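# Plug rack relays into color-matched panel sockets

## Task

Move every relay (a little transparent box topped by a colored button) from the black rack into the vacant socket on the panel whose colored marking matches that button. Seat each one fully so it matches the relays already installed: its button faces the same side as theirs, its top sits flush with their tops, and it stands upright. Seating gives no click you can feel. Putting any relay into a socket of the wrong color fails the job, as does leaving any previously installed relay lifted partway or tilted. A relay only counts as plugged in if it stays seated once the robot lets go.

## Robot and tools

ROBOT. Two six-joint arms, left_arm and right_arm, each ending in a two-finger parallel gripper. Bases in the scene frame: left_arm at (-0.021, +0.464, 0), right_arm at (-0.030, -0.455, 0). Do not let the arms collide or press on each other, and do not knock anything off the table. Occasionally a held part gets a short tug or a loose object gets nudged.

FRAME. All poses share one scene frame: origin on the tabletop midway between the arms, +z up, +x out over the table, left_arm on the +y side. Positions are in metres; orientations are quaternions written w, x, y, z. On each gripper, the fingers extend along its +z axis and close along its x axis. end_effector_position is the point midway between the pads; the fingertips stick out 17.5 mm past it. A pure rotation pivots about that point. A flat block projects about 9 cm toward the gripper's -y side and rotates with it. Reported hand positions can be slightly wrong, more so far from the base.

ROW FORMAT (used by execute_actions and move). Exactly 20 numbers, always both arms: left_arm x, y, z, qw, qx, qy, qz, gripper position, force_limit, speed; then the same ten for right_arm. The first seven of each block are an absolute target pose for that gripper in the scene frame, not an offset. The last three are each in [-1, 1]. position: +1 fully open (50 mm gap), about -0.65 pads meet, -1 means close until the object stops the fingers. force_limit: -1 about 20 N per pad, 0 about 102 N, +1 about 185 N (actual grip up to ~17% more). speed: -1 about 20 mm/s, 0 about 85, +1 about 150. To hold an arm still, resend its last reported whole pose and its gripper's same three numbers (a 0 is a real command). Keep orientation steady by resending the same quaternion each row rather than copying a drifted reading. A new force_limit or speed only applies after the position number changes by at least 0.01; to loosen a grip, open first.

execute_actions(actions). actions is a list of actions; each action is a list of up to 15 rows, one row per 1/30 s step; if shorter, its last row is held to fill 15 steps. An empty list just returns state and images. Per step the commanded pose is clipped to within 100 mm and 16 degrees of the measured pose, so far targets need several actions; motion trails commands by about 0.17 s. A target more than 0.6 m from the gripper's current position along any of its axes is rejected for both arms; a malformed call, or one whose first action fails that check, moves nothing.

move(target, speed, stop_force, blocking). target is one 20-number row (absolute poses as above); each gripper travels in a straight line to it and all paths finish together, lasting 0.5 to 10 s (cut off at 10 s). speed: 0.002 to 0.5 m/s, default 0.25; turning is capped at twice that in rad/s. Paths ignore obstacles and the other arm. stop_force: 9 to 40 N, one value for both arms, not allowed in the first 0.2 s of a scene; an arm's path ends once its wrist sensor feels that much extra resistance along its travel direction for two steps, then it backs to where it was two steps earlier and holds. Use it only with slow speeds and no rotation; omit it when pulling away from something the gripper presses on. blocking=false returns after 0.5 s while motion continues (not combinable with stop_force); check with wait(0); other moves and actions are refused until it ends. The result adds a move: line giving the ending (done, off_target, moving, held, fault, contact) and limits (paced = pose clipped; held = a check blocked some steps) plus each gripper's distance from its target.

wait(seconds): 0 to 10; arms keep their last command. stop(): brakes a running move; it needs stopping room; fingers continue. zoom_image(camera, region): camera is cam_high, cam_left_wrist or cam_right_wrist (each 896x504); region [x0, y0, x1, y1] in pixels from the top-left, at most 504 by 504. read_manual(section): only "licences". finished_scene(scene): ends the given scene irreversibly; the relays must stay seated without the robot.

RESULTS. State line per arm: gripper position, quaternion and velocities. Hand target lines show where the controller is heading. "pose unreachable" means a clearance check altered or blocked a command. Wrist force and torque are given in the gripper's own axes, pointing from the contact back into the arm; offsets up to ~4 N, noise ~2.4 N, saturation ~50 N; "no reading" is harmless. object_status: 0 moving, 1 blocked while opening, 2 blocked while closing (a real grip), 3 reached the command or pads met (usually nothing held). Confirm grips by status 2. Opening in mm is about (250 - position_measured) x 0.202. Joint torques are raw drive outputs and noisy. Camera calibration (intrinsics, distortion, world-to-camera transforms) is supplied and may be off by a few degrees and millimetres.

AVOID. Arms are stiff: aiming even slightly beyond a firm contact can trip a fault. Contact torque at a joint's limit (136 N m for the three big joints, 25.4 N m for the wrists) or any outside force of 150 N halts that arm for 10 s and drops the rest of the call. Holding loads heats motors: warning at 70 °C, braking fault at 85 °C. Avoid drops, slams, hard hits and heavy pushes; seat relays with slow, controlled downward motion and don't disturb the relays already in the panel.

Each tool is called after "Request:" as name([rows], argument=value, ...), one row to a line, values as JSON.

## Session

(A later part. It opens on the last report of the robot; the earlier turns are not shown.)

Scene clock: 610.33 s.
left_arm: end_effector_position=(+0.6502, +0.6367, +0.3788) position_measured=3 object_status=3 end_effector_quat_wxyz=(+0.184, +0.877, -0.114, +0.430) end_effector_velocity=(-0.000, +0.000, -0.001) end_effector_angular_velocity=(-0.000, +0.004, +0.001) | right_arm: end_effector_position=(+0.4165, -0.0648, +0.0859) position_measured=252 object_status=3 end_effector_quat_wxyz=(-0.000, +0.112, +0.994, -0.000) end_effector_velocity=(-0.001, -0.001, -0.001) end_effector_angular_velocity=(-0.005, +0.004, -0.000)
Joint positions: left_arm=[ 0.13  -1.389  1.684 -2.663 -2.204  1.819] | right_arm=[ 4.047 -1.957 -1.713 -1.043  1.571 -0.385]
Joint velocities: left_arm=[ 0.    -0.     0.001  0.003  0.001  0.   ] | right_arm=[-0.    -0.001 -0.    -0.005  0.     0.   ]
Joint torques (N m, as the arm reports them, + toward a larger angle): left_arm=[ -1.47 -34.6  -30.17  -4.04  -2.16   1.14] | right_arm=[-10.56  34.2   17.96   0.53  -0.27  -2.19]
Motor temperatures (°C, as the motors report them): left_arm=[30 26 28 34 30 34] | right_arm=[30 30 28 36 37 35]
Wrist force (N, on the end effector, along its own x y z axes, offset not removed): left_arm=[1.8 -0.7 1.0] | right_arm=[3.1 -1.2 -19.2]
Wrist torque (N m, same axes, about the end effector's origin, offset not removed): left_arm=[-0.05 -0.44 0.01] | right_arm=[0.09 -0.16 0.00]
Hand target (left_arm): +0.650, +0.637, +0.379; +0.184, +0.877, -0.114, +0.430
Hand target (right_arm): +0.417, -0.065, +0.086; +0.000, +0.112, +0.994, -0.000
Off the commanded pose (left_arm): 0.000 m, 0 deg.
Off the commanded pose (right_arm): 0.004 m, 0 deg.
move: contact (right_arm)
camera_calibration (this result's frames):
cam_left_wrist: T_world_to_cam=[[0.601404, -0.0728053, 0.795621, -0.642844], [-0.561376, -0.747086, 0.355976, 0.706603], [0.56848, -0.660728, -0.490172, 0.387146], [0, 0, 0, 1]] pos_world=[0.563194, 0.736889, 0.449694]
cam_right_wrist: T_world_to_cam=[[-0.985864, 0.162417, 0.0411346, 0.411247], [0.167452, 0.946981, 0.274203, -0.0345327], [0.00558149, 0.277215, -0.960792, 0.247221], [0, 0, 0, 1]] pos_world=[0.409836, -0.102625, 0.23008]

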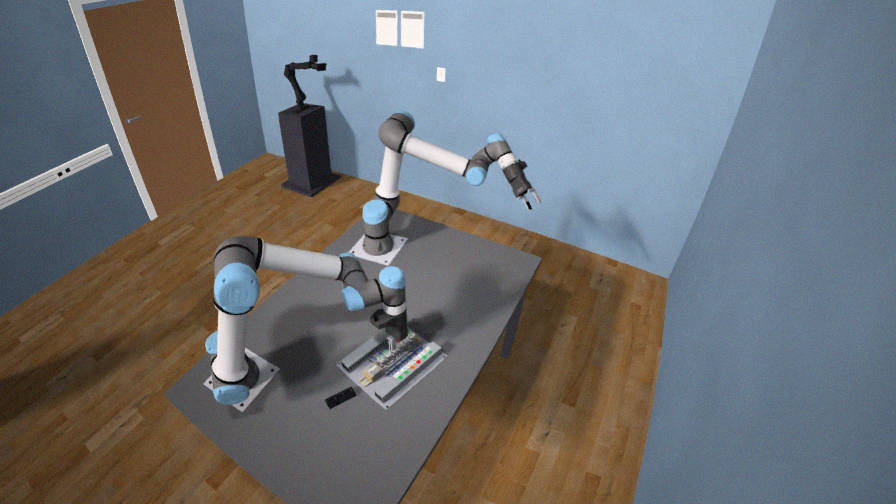

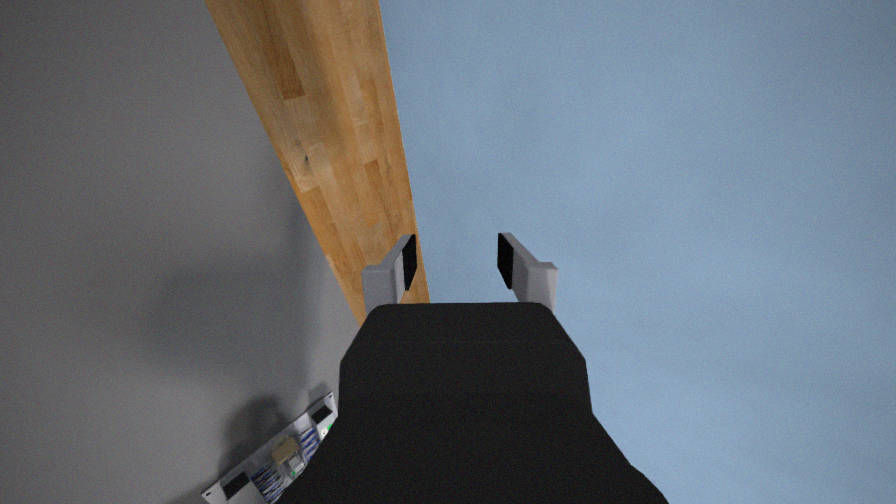

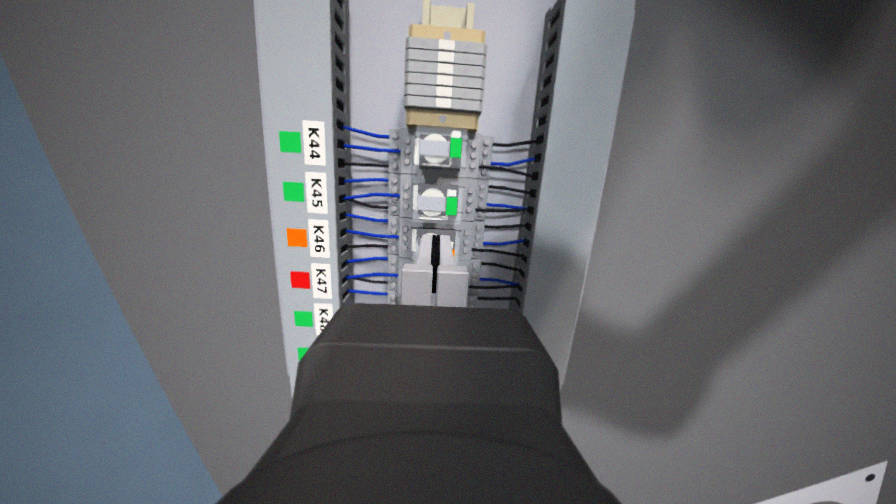

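Request:
move(target=[0.6502,0.6367,0.3788,0.184,0.877,-0.114,0.430,1,0,0,0.4165,-0.0647,0.090,0,0.1123,0.9937,0,-1,-0.4,1], speed=0.02)

Request:
move(target=[0.6502,0.6367,0.3788,0.184,0.877,-0.114,0.430,1,0,0,0.4232,-0.0351,0.0885,0,0.1123,0.9937,0,-1,-0.4,1], speed=0.06)

Request:
move(target=[0.6502,0.6367,0.3788,0.184,0.877,-0.114,0.430,1,0,0,0.4232,-0.0351,0.0842,0,0.1123,0.9937,0,-1,-0.4,1], speed=0.002)

Request:
move(target=[0.6502,0.6367,0.3788,0.184,0.877,-0.114,0.430,1,0,0,0.4232,-0.0351,0.088,0,0.1123,0.9937,0,-1,-0.4,1], speed=0.01)

Request:
move(target=[0.6502,0.6367,0.3788,0.184,0.877,-0.114,0.430,1,0,0,0.4232,-0.0351,0.082,0,0.1123,0.9937,0,-1,-0.4,1], speed=0.003, stop_force=12)

Scene clock: 616.83 s.
left_arm: end_effector_position=(+0.6502, +0.6367, +0.3788) position_measured=3 object_status=3 end_effector_quat_wxyz=(+0.184, +0.877, -0.114, +0.430) end_effector_velocity=(+0.000, -0.001, +0.000) end_effector_angular_velocity=(-0.000, -0.001, -0.001) | right_arm: end_effector_position=(+0.4165, -0.0647, +0.0898) position_measured=252 object_status=3 end_effector_quat_wxyz=(+0.000, +0.112, +0.994, -0.000) end_effector_velocity=(+0.000, +0.000, +0.001) end_effector_angular_velocity=(+0.001, +0.000, +0.000)
Joint positions: left_arm=[ 0.13  -1.389  1.684 -2.663 -2.204  1.819] | right_arm=[ 4.047 -1.952 -1.708 -1.052  1.571 -0.385]
Joint velocities: left_arm=[-0.001 -0.     0.    -0.001 -0.001  0.   ] | right_arm=[ 0.     0.001  0.002 -0.003  0.     0.   ]
Joint torques (N m, as the arm reports them, + toward a larger angle): left_arm=[ -1.35 -35.23 -30.34  -4.14  -2.08   0.92] | right_arm=[-6.87 51.76 34.18  1.66  1.28 -1.91]
Motor temperatures (°C, as the motors report them): left_arm=[30 26 28 34 30 34] | right_arm=[30 30 28 36 37 35]
Wrist force (N, on the end effector, along its own x y z axes, offset not removed): left_arm=[3.6 -1.6 0.9] | right_arm=[1.3 0.9 0.0]
Wrist torque (N m, same axes, about the end effector's origin, offset not removed): left_arm=[-0.22 -0.85 0.02] | right_arm=[0.18 -0.25 0.06]
Hand target (left_arm): +0.650, +0.637, +0.379; +0.184, +0.877, -0.114, +0.430
Hand target (right_arm): +0.417, -0.065, +0.090; +0.000, +0.112, +0.994, +0.000
Off the commanded pose (left_arm): 0.000 m, 0 deg.
Off the commanded pose (right_arm): 0.000 m, 0 deg.
move: done
camera_calibration (this result's frames):
cam_left_wrist: T_world_to_cam=[[0.601404, -0.072805, 0.795621, -0.642844], [-0.561376, -0.747086, 0.355977, 0.706603], [0.56848, -0.660728, -0.490172, 0.387146], [0, 0, 0, 1]] pos_world=[0.563194, 0.736889, 0.449694]
cam_right_wrist: T_world_to_cam=[[-0.985868, 0.162408, 0.0410968, 0.4111], [0.167431, 0.946921, 0.274423, -0.035678], [0.00565292, 0.277425, -0.960731, 0.250937], [0, 0, 0, 1]] pos_world=[0.409845, -0.102598, 0.233979]

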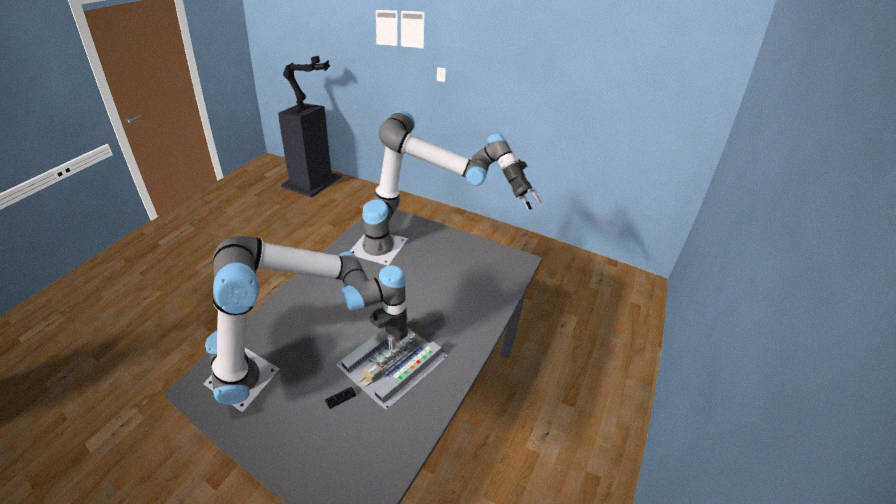

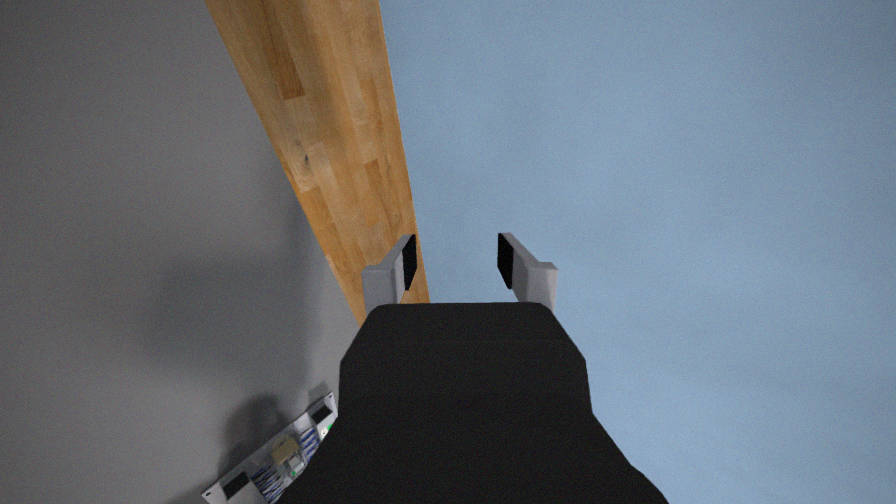

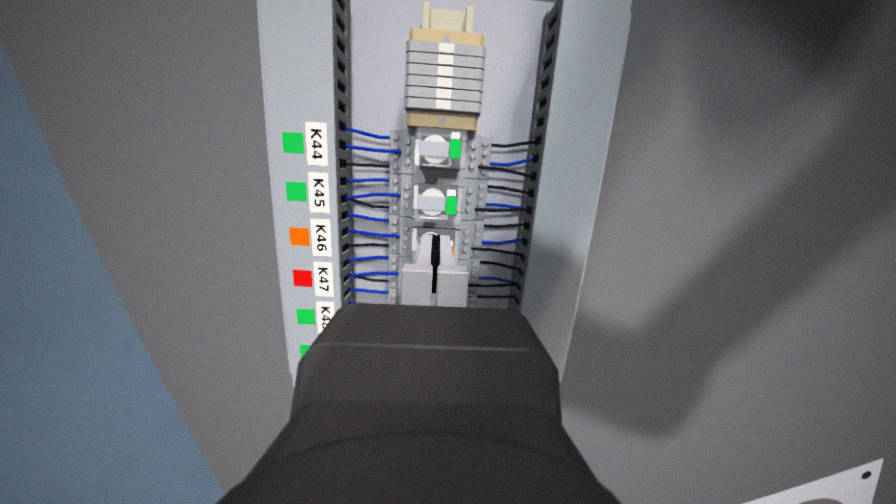

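Scene clock: 617.73 s.
left_arm: end_effector_position=(+0.6502, +0.6367, +0.3788) position_measured=3 object_status=3 end_effector_quat_wxyz=(+0.184, +0.877, -0.114, +0.430) end_effector_velocity=(+0.000, +0.000, +0.001) end_effector_angular_velocity=(+0.001, -0.002, -0.000) | right_arm: end_effector_position=(+0.4232, -0.0354, +0.0885) position_measured=252 object_status=3 end_effector_quat_wxyz=(+0.000, +0.112, +0.994, +0.000) end_effector_velocity=(+0.000, +0.002, -0.001) end_effector_angular_velocity=(-0.003, +0.001, -0.000)
Joint positions: left_arm=[ 0.13  -1.389  1.684 -2.663 -2.204  1.819] | right_arm=[ 4.065 -2.007 -1.631 -1.075  1.571 -0.367]
Joint velocities: left_arm=[-0.     0.    -0.001 -0.001  0.    -0.   ] | right_arm=[ 0.001 -0.005  0.007 -0.005 -0.     0.001]
Joint torques (N m, as the arm reports them, + toward a larger angle): left_arm=[ -1.23 -34.34 -30.33  -4.37  -2.18   1.14] | right_arm=[13.88 31.25 33.26  1.63  0.2   2.52]
Motor temperatures (°C, as the motors report them): left_arm=[30 26 28 34 30 34] | right_arm=[30 30 28 36 37 35]
Wrist force (N, on the end effector, along its own x y z axes, offset not removed): left_arm=[3.5 -0.1 0.3] | right_arm=[1.8 1.1 -0.2]
Wrist torque (N m, same axes, about the end effector's origin, offset not removed): left_arm=[0.17 -0.78 0.02] | right_arm=[0.28 -0.33 0.00]
Hand target (left_arm): +0.650, +0.637, +0.379; +0.184, +0.877, -0.114, +0.430
Hand target (right_arm): +0.423, -0.035, +0.088; +0.000, +0.112, +0.994, -0.000
Off the commanded pose (left_arm): 0.000 m, 0 deg.
Off the commanded pose (right_arm): 0.000 m, 0 deg.
move: done
camera_calibration (this result's frames):
cam_left_wrist: T_world_to_cam=[[0.601404, -0.0728048, 0.795621, -0.642844], [-0.561376, -0.747086, 0.355977, 0.706603], [0.568481, -0.660728, -0.490172, 0.387146], [0, 0, 0, 1]] pos_world=[0.563194, 0.736889, 0.449694]
cam_right_wrist: T_world_to_cam=[[-0.985871, 0.162385, 0.0410976, 0.412932], [0.16741, 0.946918, 0.274445, -0.0641748], [0.00564971, 0.277448, -0.960724, 0.241461], [0, 0, 0, 1]] pos_world=[0.416477, -0.0732784, 0.232619]

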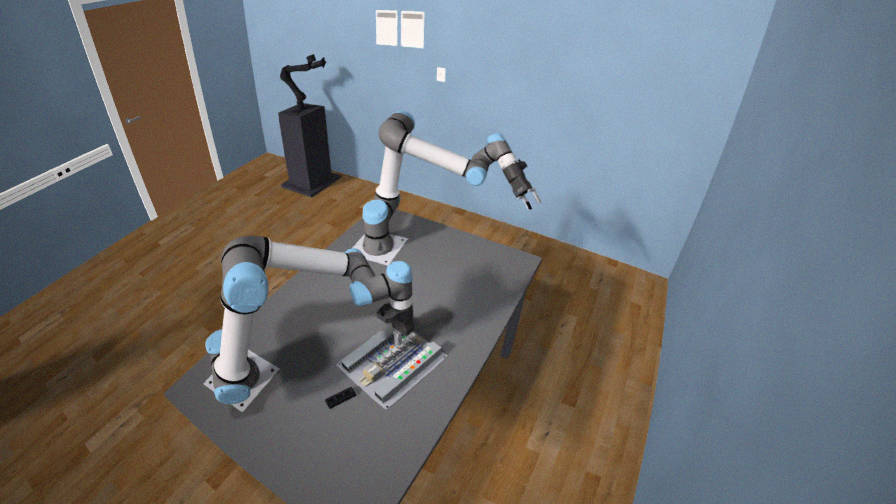

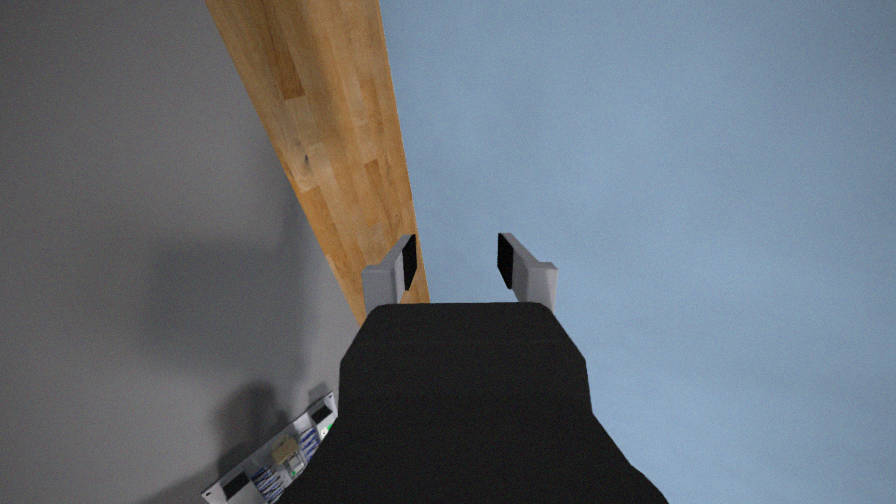

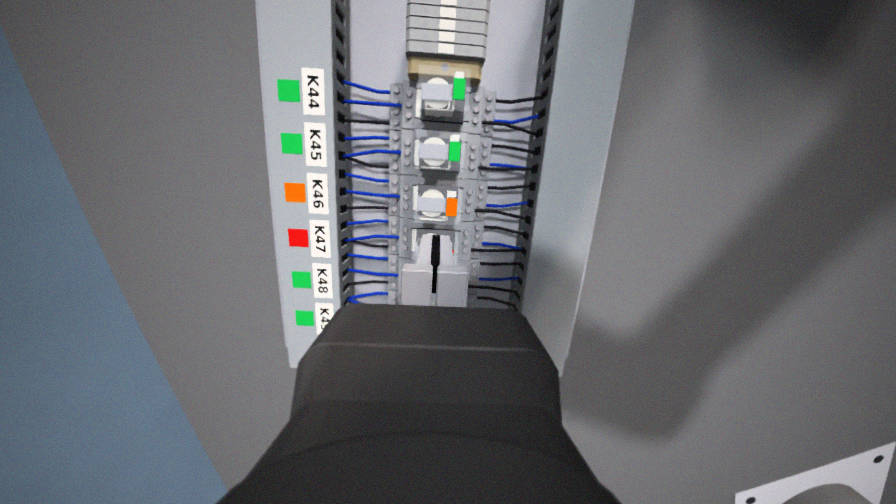

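Scene clock: 620.10 s.
left_arm: end_effector_position=(+0.6502, +0.6367, +0.3788) position_measured=3 object_status=3 end_effector_quat_wxyz=(+0.184, +0.877, -0.114, +0.430) end_effector_velocity=(+0.000, -0.000, +0.001) end_effector_angular_velocity=(-0.000, -0.001, -0.000) | right_arm: end_effector_position=(+0.4232, -0.0351, +0.0844) position_measured=252 object_status=3 end_effector_quat_wxyz=(+0.000, +0.112, +0.994, +0.000) end_effector_velocity=(+0.000, +0.000, -0.001) end_effector_angular_velocity=(-0.001, +0.000, +0.000)
Joint positions: left_arm=[ 0.13  -1.389  1.684 -2.663 -2.204  1.819] | right_arm=[ 4.065 -2.012 -1.635 -1.065  1.571 -0.366]
Joint velocities: left_arm=[-0.    -0.    -0.001 -0.    -0.    -0.   ] | right_arm=[-0.    -0.002 -0.     0.002 -0.    -0.   ]
Joint torques (N m, as the arm reports them, + toward a larger angle): left_arm=[ -1.17 -33.92 -30.17  -4.21  -2.15   1.18] | right_arm=[ 13.05 -18.4  -17.04   2.66   0.05   2.49]
Motor temperatures (°C, as the motors report them): left_arm=[30 26 28 34 30 34] | right_arm=[30 30 28 36 37 35]
Wrist force (N, on the end effector, along its own x y z axes, offset not removed): left_arm=[2.9 -0.1 -0.1] | right_arm=[12.2 -11.6 -50.0]
Wrist torque (N m, same axes, about the end effector's origin, offset not removed): left_arm=[0.08 -0.60 0.09] | right_arm=[0.87 0.19 -0.20]
Hand target (left_arm): +0.650, +0.637, +0.379; +0.184, +0.877, -0.114, +0.430
Hand target (right_arm): +0.423, -0.035, +0.084; -0.000, +0.112, +0.994, -0.000
Off the commanded pose (left_arm): 0.000 m, 0 deg.
Off the commanded pose (right_arm): 0.000 m, 0 deg.
move: done
camera_calibration (this result's frames):
cam_left_wrist: T_world_to_cam=[[0.601404, -0.0728052, 0.795621, -0.642844], [-0.561376, -0.747086, 0.355976, 0.706603], [0.56848, -0.660728, -0.490172, 0.387146], [0, 0, 0, 1]] pos_world=[0.563194, 0.736889, 0.449694]
cam_right_wrist: T_world_to_cam=[[-0.985875, 0.162377, 0.0410451, 0.413114], [0.167386, 0.946858, 0.274666, -0.063376], [0.00573569, 0.277657, -0.960663, 0.237408], [0, 0, 0, 1]] pos_world=[0.416525, -0.0729901, 0.22852]

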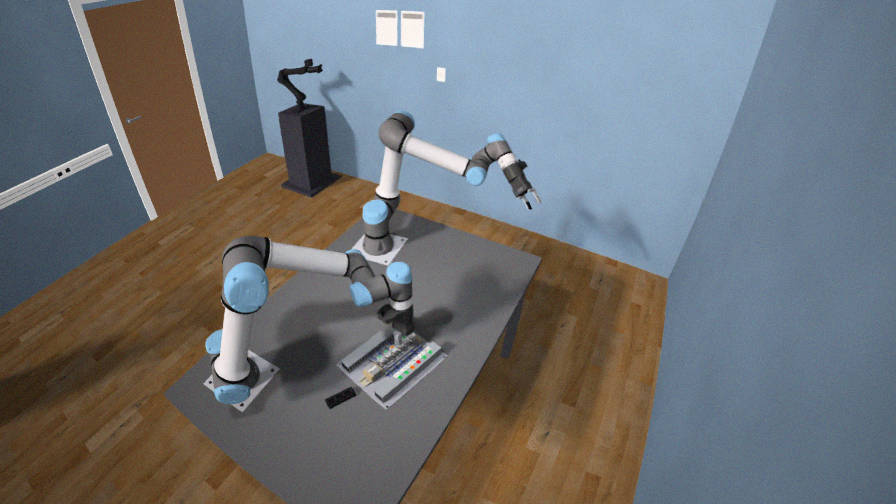

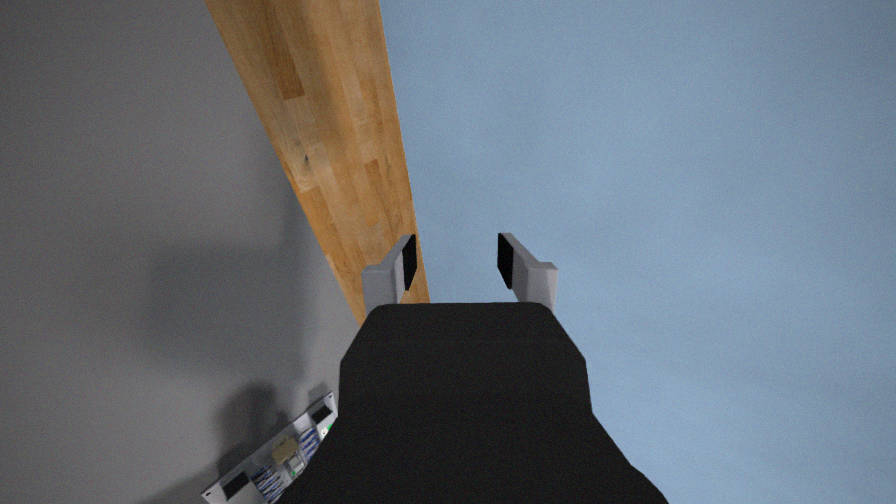

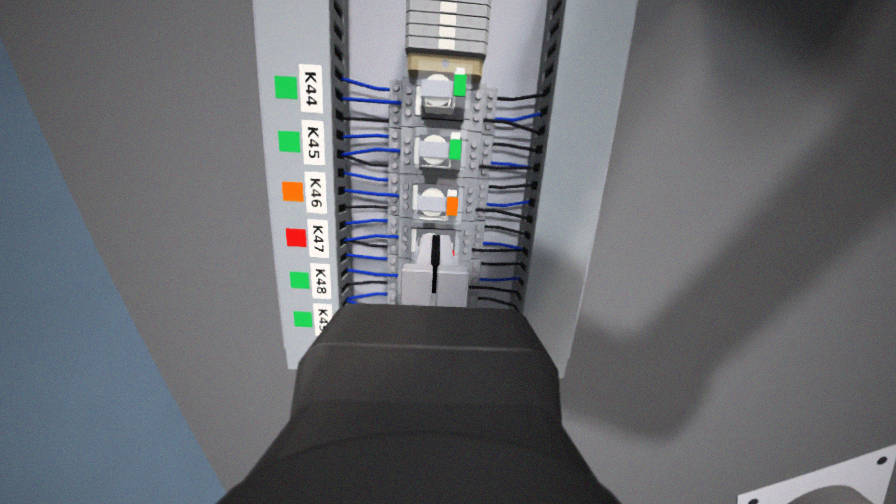

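Scene clock: 620.80 s.
left_arm: end_effector_position=(+0.6502, +0.6367, +0.3788) position_measured=3 object_status=3 end_effector_quat_wxyz=(+0.184, +0.877, -0.114, +0.430) end_effector_velocity=(-0.000, +0.000, +0.000) end_effector_angular_velocity=(-0.000, -0.000, +0.000) | right_arm: end_effector_position=(+0.4232, -0.0351, +0.0876) position_measured=252 object_status=3 end_effector_quat_wxyz=(-0.000, +0.112, +0.994, -0.000) end_effector_velocity=(+0.001, +0.001, +0.003) end_effector_angular_velocity=(+0.005, -0.003, +0.000)
Joint positions: left_arm=[ 0.13  -1.389  1.684 -2.663 -2.204  1.819] | right_arm=[ 4.065 -2.008 -1.631 -1.073  1.571 -0.366]
Joint velocities: left_arm=[ 0.001 -0.     0.     0.    -0.     0.   ] | right_arm=[ 0.     0.004  0.003 -0.     0.     0.   ]
Joint torques (N m, as the arm reports them, + toward a larger angle): left_arm=[ -1.3  -34.72 -29.7   -4.01  -2.3    1.26] | right_arm=[12.88 56.26 36.04  1.58 -0.82  2.6 ]
Motor temperatures (°C, as the motors report them): left_arm=[30 26 28 34 30 34] | right_arm=[30 30 28 36 37 35]
Wrist force (N, on the end effector, along its own x y z axes, offset not removed): left_arm=[2.9 -0.6 0.6] | right_arm=[0.9 1.6 -0.4]
Wrist torque (N m, same axes, about the end effector's origin, offset not removed): left_arm=[0.03 -0.63 -0.01] | right_arm=[0.28 -0.20 0.05]
Hand target (left_arm): +0.650, +0.637, +0.379; +0.184, +0.877, -0.114, +0.430
Hand target (right_arm): +0.423, -0.035, +0.088; +0.000, +0.112, +0.994, +0.000
Off the commanded pose (left_arm): 0.000 m, 0 deg.
Off the commanded pose (right_arm): 0.000 m, 0 deg.
move: done
camera_calibration (this result's frames):
cam_left_wrist: T_world_to_cam=[[0.601404, -0.0728051, 0.795621, -0.642844], [-0.561376, -0.747086, 0.355976, 0.706603], [0.568481, -0.660728, -0.490172, 0.387146], [0, 0, 0, 1]] pos_world=[0.563194, 0.736889, 0.449694]
cam_right_wrist: T_world_to_cam=[[-0.98586, 0.162397, 0.0413278, 0.412908], [0.167487, 0.947014, 0.274067, -0.0641549], [0.00536969, 0.277113, -0.960822, 0.240663], [0, 0, 0, 1]] pos_world=[0.416522, -0.0729906, 0.231753]

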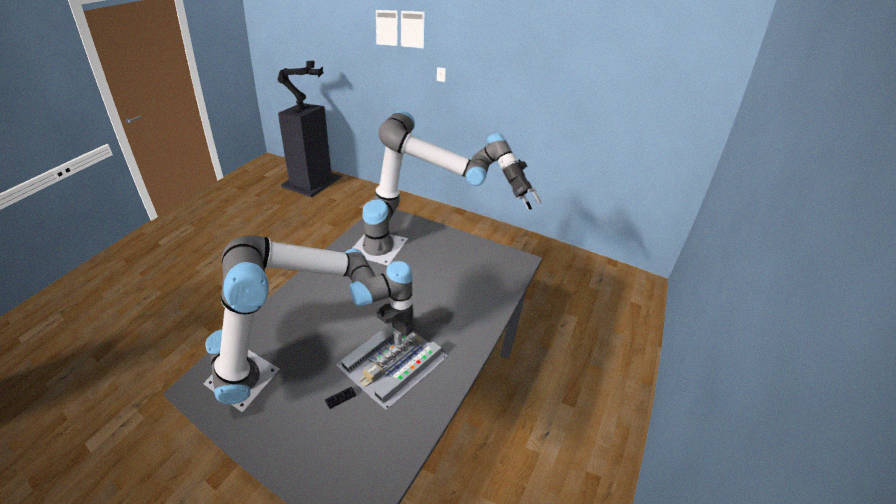

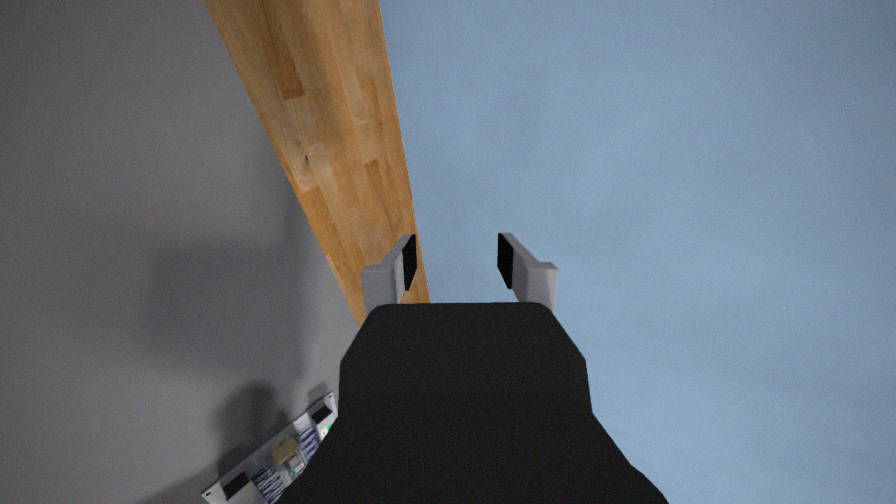

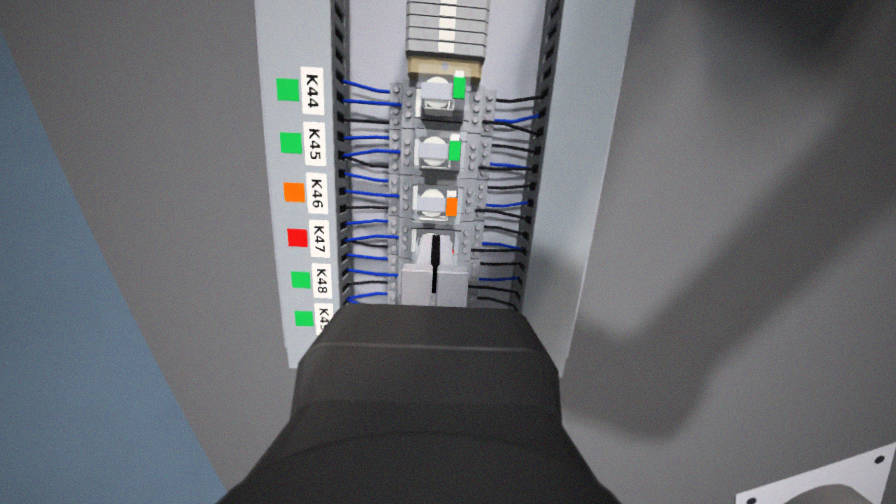

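Scene clock: 621.67 s.
left_arm: end_effector_position=(+0.6502, +0.6367, +0.3788) position_measured=3 object_status=3 end_effector_quat_wxyz=(+0.184, +0.877, -0.114, +0.430) end_effector_velocity=(-0.000, +0.001, -0.000) end_effector_angular_velocity=(-0.000, +0.001, +0.001) | right_arm: end_effector_position=(+0.4232, -0.0351, +0.0861) position_measured=252 object_status=3 end_effector_quat_wxyz=(-0.000, +0.112, +0.994, -0.000) end_effector_velocity=(-0.000, -0.001, -0.000) end_effector_angular_velocity=(-0.003, +0.001, +0.000)
Joint positions: left_arm=[ 0.13  -1.389  1.684 -2.663 -2.204  1.819] | right_arm=[ 4.065 -2.01  -1.633 -1.07   1.571 -0.366]
Joint velocities: left_arm=[ 0.001  0.     0.     0.     0.    -0.   ] | right_arm=[ 0.     0.    -0.    -0.003 -0.     0.   ]
Joint torques (N m, as the arm reports them, + toward a larger angle): left_arm=[ -0.22 -36.42 -29.07  -4.13  -2.27   0.87] | right_arm=[12.37 35.51 17.51  0.8  -0.74  2.67]
Motor temperatures (°C, as the motors report them): left_arm=[30 26 28 34 30 34] | right_arm=[30 30 28 36 37 35]
Wrist force (N, on the end effector, along its own x y z axes, offset not removed): left_arm=[3.3 -0.4 1.6] | right_arm=[2.7 -0.5 -19.7]
Wrist torque (N m, same axes, about the end effector's origin, offset not removed): left_arm=[0.03 -0.74 0.11] | right_arm=[0.34 0.06 -0.01]
Hand target (left_arm): +0.650, +0.637, +0.379; +0.184, +0.877, -0.114, +0.430
Hand target (right_arm): +0.423, -0.035, +0.086; -0.000, +0.112, +0.994, -0.000
Off the commanded pose (left_arm): 0.000 m, 0 deg.
Off the commanded pose (right_arm): 0.004 m, 0 deg.
move: contact (right_arm)
camera_calibration (this result's frames):
cam_left_wrist: T_world_to_cam=[[0.601404, -0.0728049, 0.795621, -0.642844], [-0.561376, -0.747086, 0.355976, 0.706603], [0.568481, -0.660728, -0.490172, 0.387146], [0, 0, 0, 1]] pos_world=[0.563194, 0.736889, 0.449694]
cam_right_wrist: T_world_to_cam=[[-0.985863, 0.162391, 0.0412592, 0.412982], [0.167462, 0.946976, 0.274212, -0.0637487], [0.00545828, 0.277245, -0.960784, 0.239164], [0, 0, 0, 1]] pos_world=[0.416514, -0.0730035, 0.230227]

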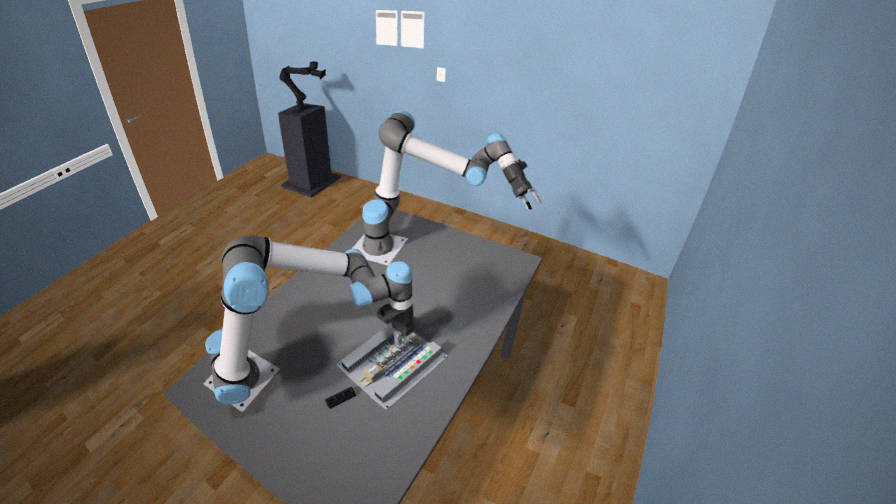

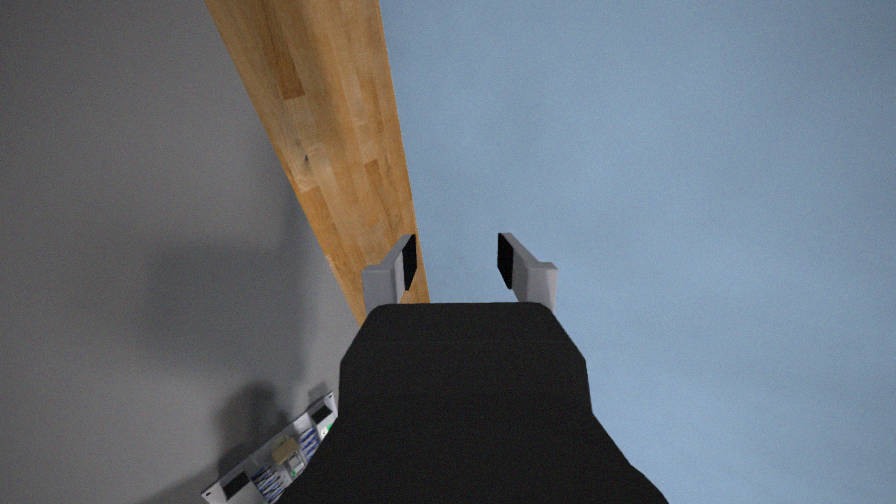

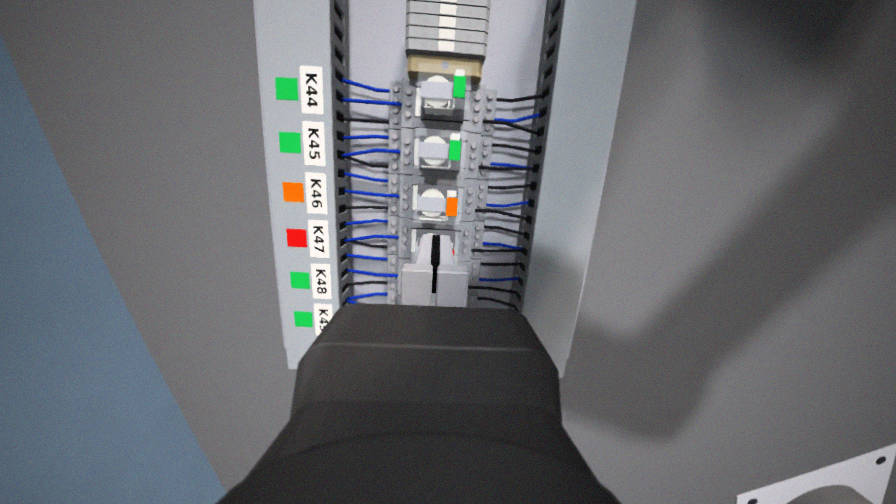

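Request:
move(target=[0.6502,0.6367,0.3788,0.184,0.877,-0.114,0.430,1,0,0,0.4232,-0.0351,0.13,0,0.1123,0.9937,0,1,-0.4,1], speed=0.1)

Request:
zoom_image(camera="cam_right_wrist", region=[360,80,520,300])

Scene clock: 625.90 s.
left_arm: end_effector_position=(+0.6502, +0.6367, +0.3788) position_measured=3 object_status=3 end_effector_quat_wxyz=(+0.184, +0.877, -0.114, +0.430) end_effector_velocity=(-0.001, +0.000, -0.001) end_effector_angular_velocity=(-0.001, +0.002, +0.000) | right_arm: end_effector_position=(+0.4233, -0.0350, +0.1297) position_measured=3 object_status=3 end_effector_quat_wxyz=(+0.000, +0.112, +0.994, +0.000) end_effector_velocity=(-0.000, -0.000, +0.002) end_effector_angular_velocity=(-0.001, +0.000, -0.000)
Joint positions: left_arm=[ 0.13  -1.389  1.684 -2.663 -2.204  1.819] | right_arm=[ 4.065 -1.965 -1.576 -1.171  1.571 -0.366]
Joint velocities: left_arm=[ 0.001  0.     0.002  0.001 -0.     0.   ] | right_arm=[ 0.     0.002  0.003 -0.005 -0.     0.   ]
Joint torques (N m, as the arm reports them, + toward a larger angle): left_arm=[  0.19 -34.77 -30.75  -4.29  -2.1    0.93] | right_arm=[ 8.58 55.04 36.46  1.61 -0.47  1.18]
Motor temperatures (°C, as the motors report them): left_arm=[30 26 28 34 30 34] | right_arm=[30 30 28 36 37 35]
Wrist force (N, on the end effector, along its own x y z axes, offset not removed): left_arm=[2.9 -0.5 0.3] | right_arm=[1.3 0.6 0.6]
Wrist torque (N m, same axes, about the end effector's origin, offset not removed): left_arm=[0.00 -0.69 0.06] | right_arm=[0.23 -0.24 0.02]
Hand target (left_arm): +0.650, +0.637, +0.379; +0.184, +0.877, -0.114, +0.430
Hand target (right_arm): +0.423, -0.035, +0.130; +0.000, +0.112, +0.994, +0.000
Off the commanded pose (left_arm): 0.000 m, 0 deg.
Off the commanded pose (right_arm): 0.000 m, 0 deg.
move: done
camera_calibration (this result's frames):
cam_left_wrist: T_world_to_cam=[[0.601404, -0.0728052, 0.795621, -0.642844], [-0.561376, -0.747086, 0.355976, 0.706603], [0.56848, -0.660728, -0.490172, 0.387146], [0, 0, 0, 1]] pos_world=[0.563194, 0.736889, 0.449694]
cam_right_wrist: T_world_to_cam=[[-0.985872, 0.162382, 0.0410981, 0.411281], [0.167407, 0.946916, 0.274454, -0.0758742], [0.00564999, 0.277456, -0.960722, 0.281017], [0, 0, 0, 1]] pos_world=[0.416584, -0.0729082, 0.2739]

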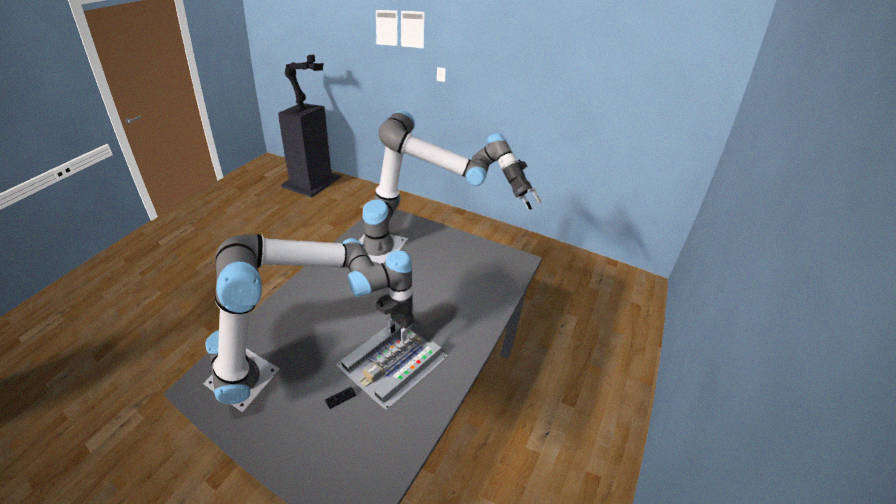

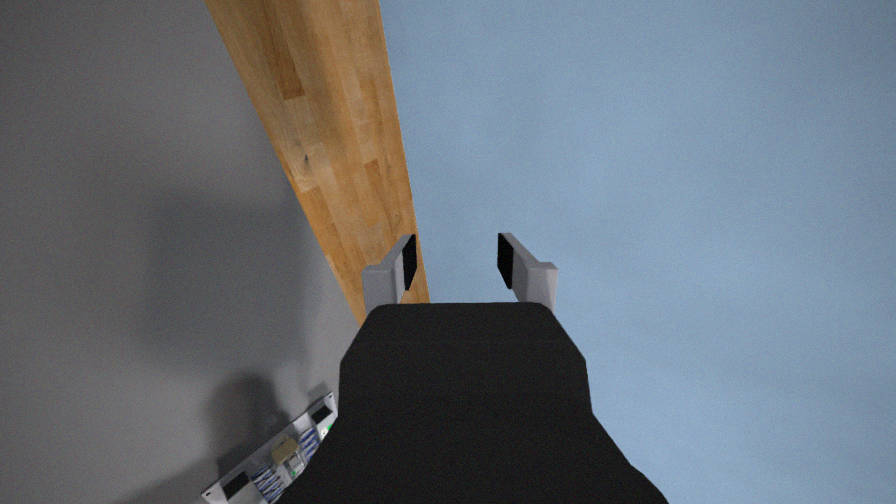

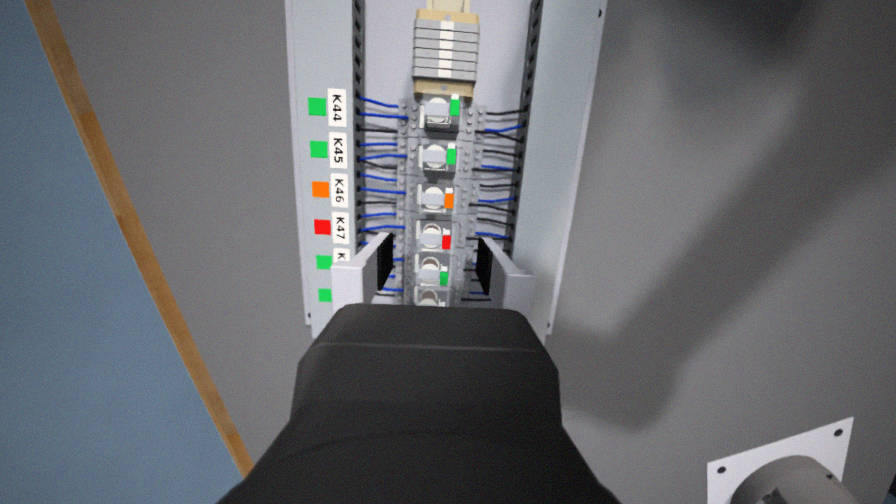

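Region (360, 80, 520, 300) of cam_right_wrist's 896x504 image, scaled by 2.291, with more detail than that image has; it fills the left 367 columns of this view, and the rest is white.

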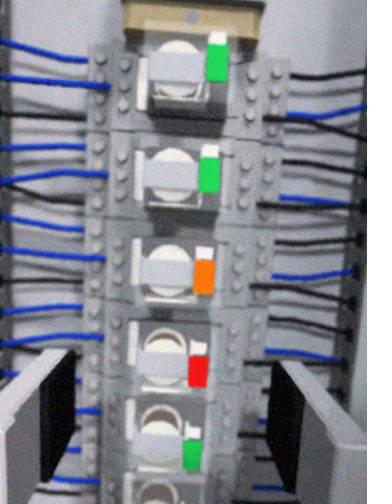

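Request:
finished_scene(scene=1)

The scene is finished: the task was done.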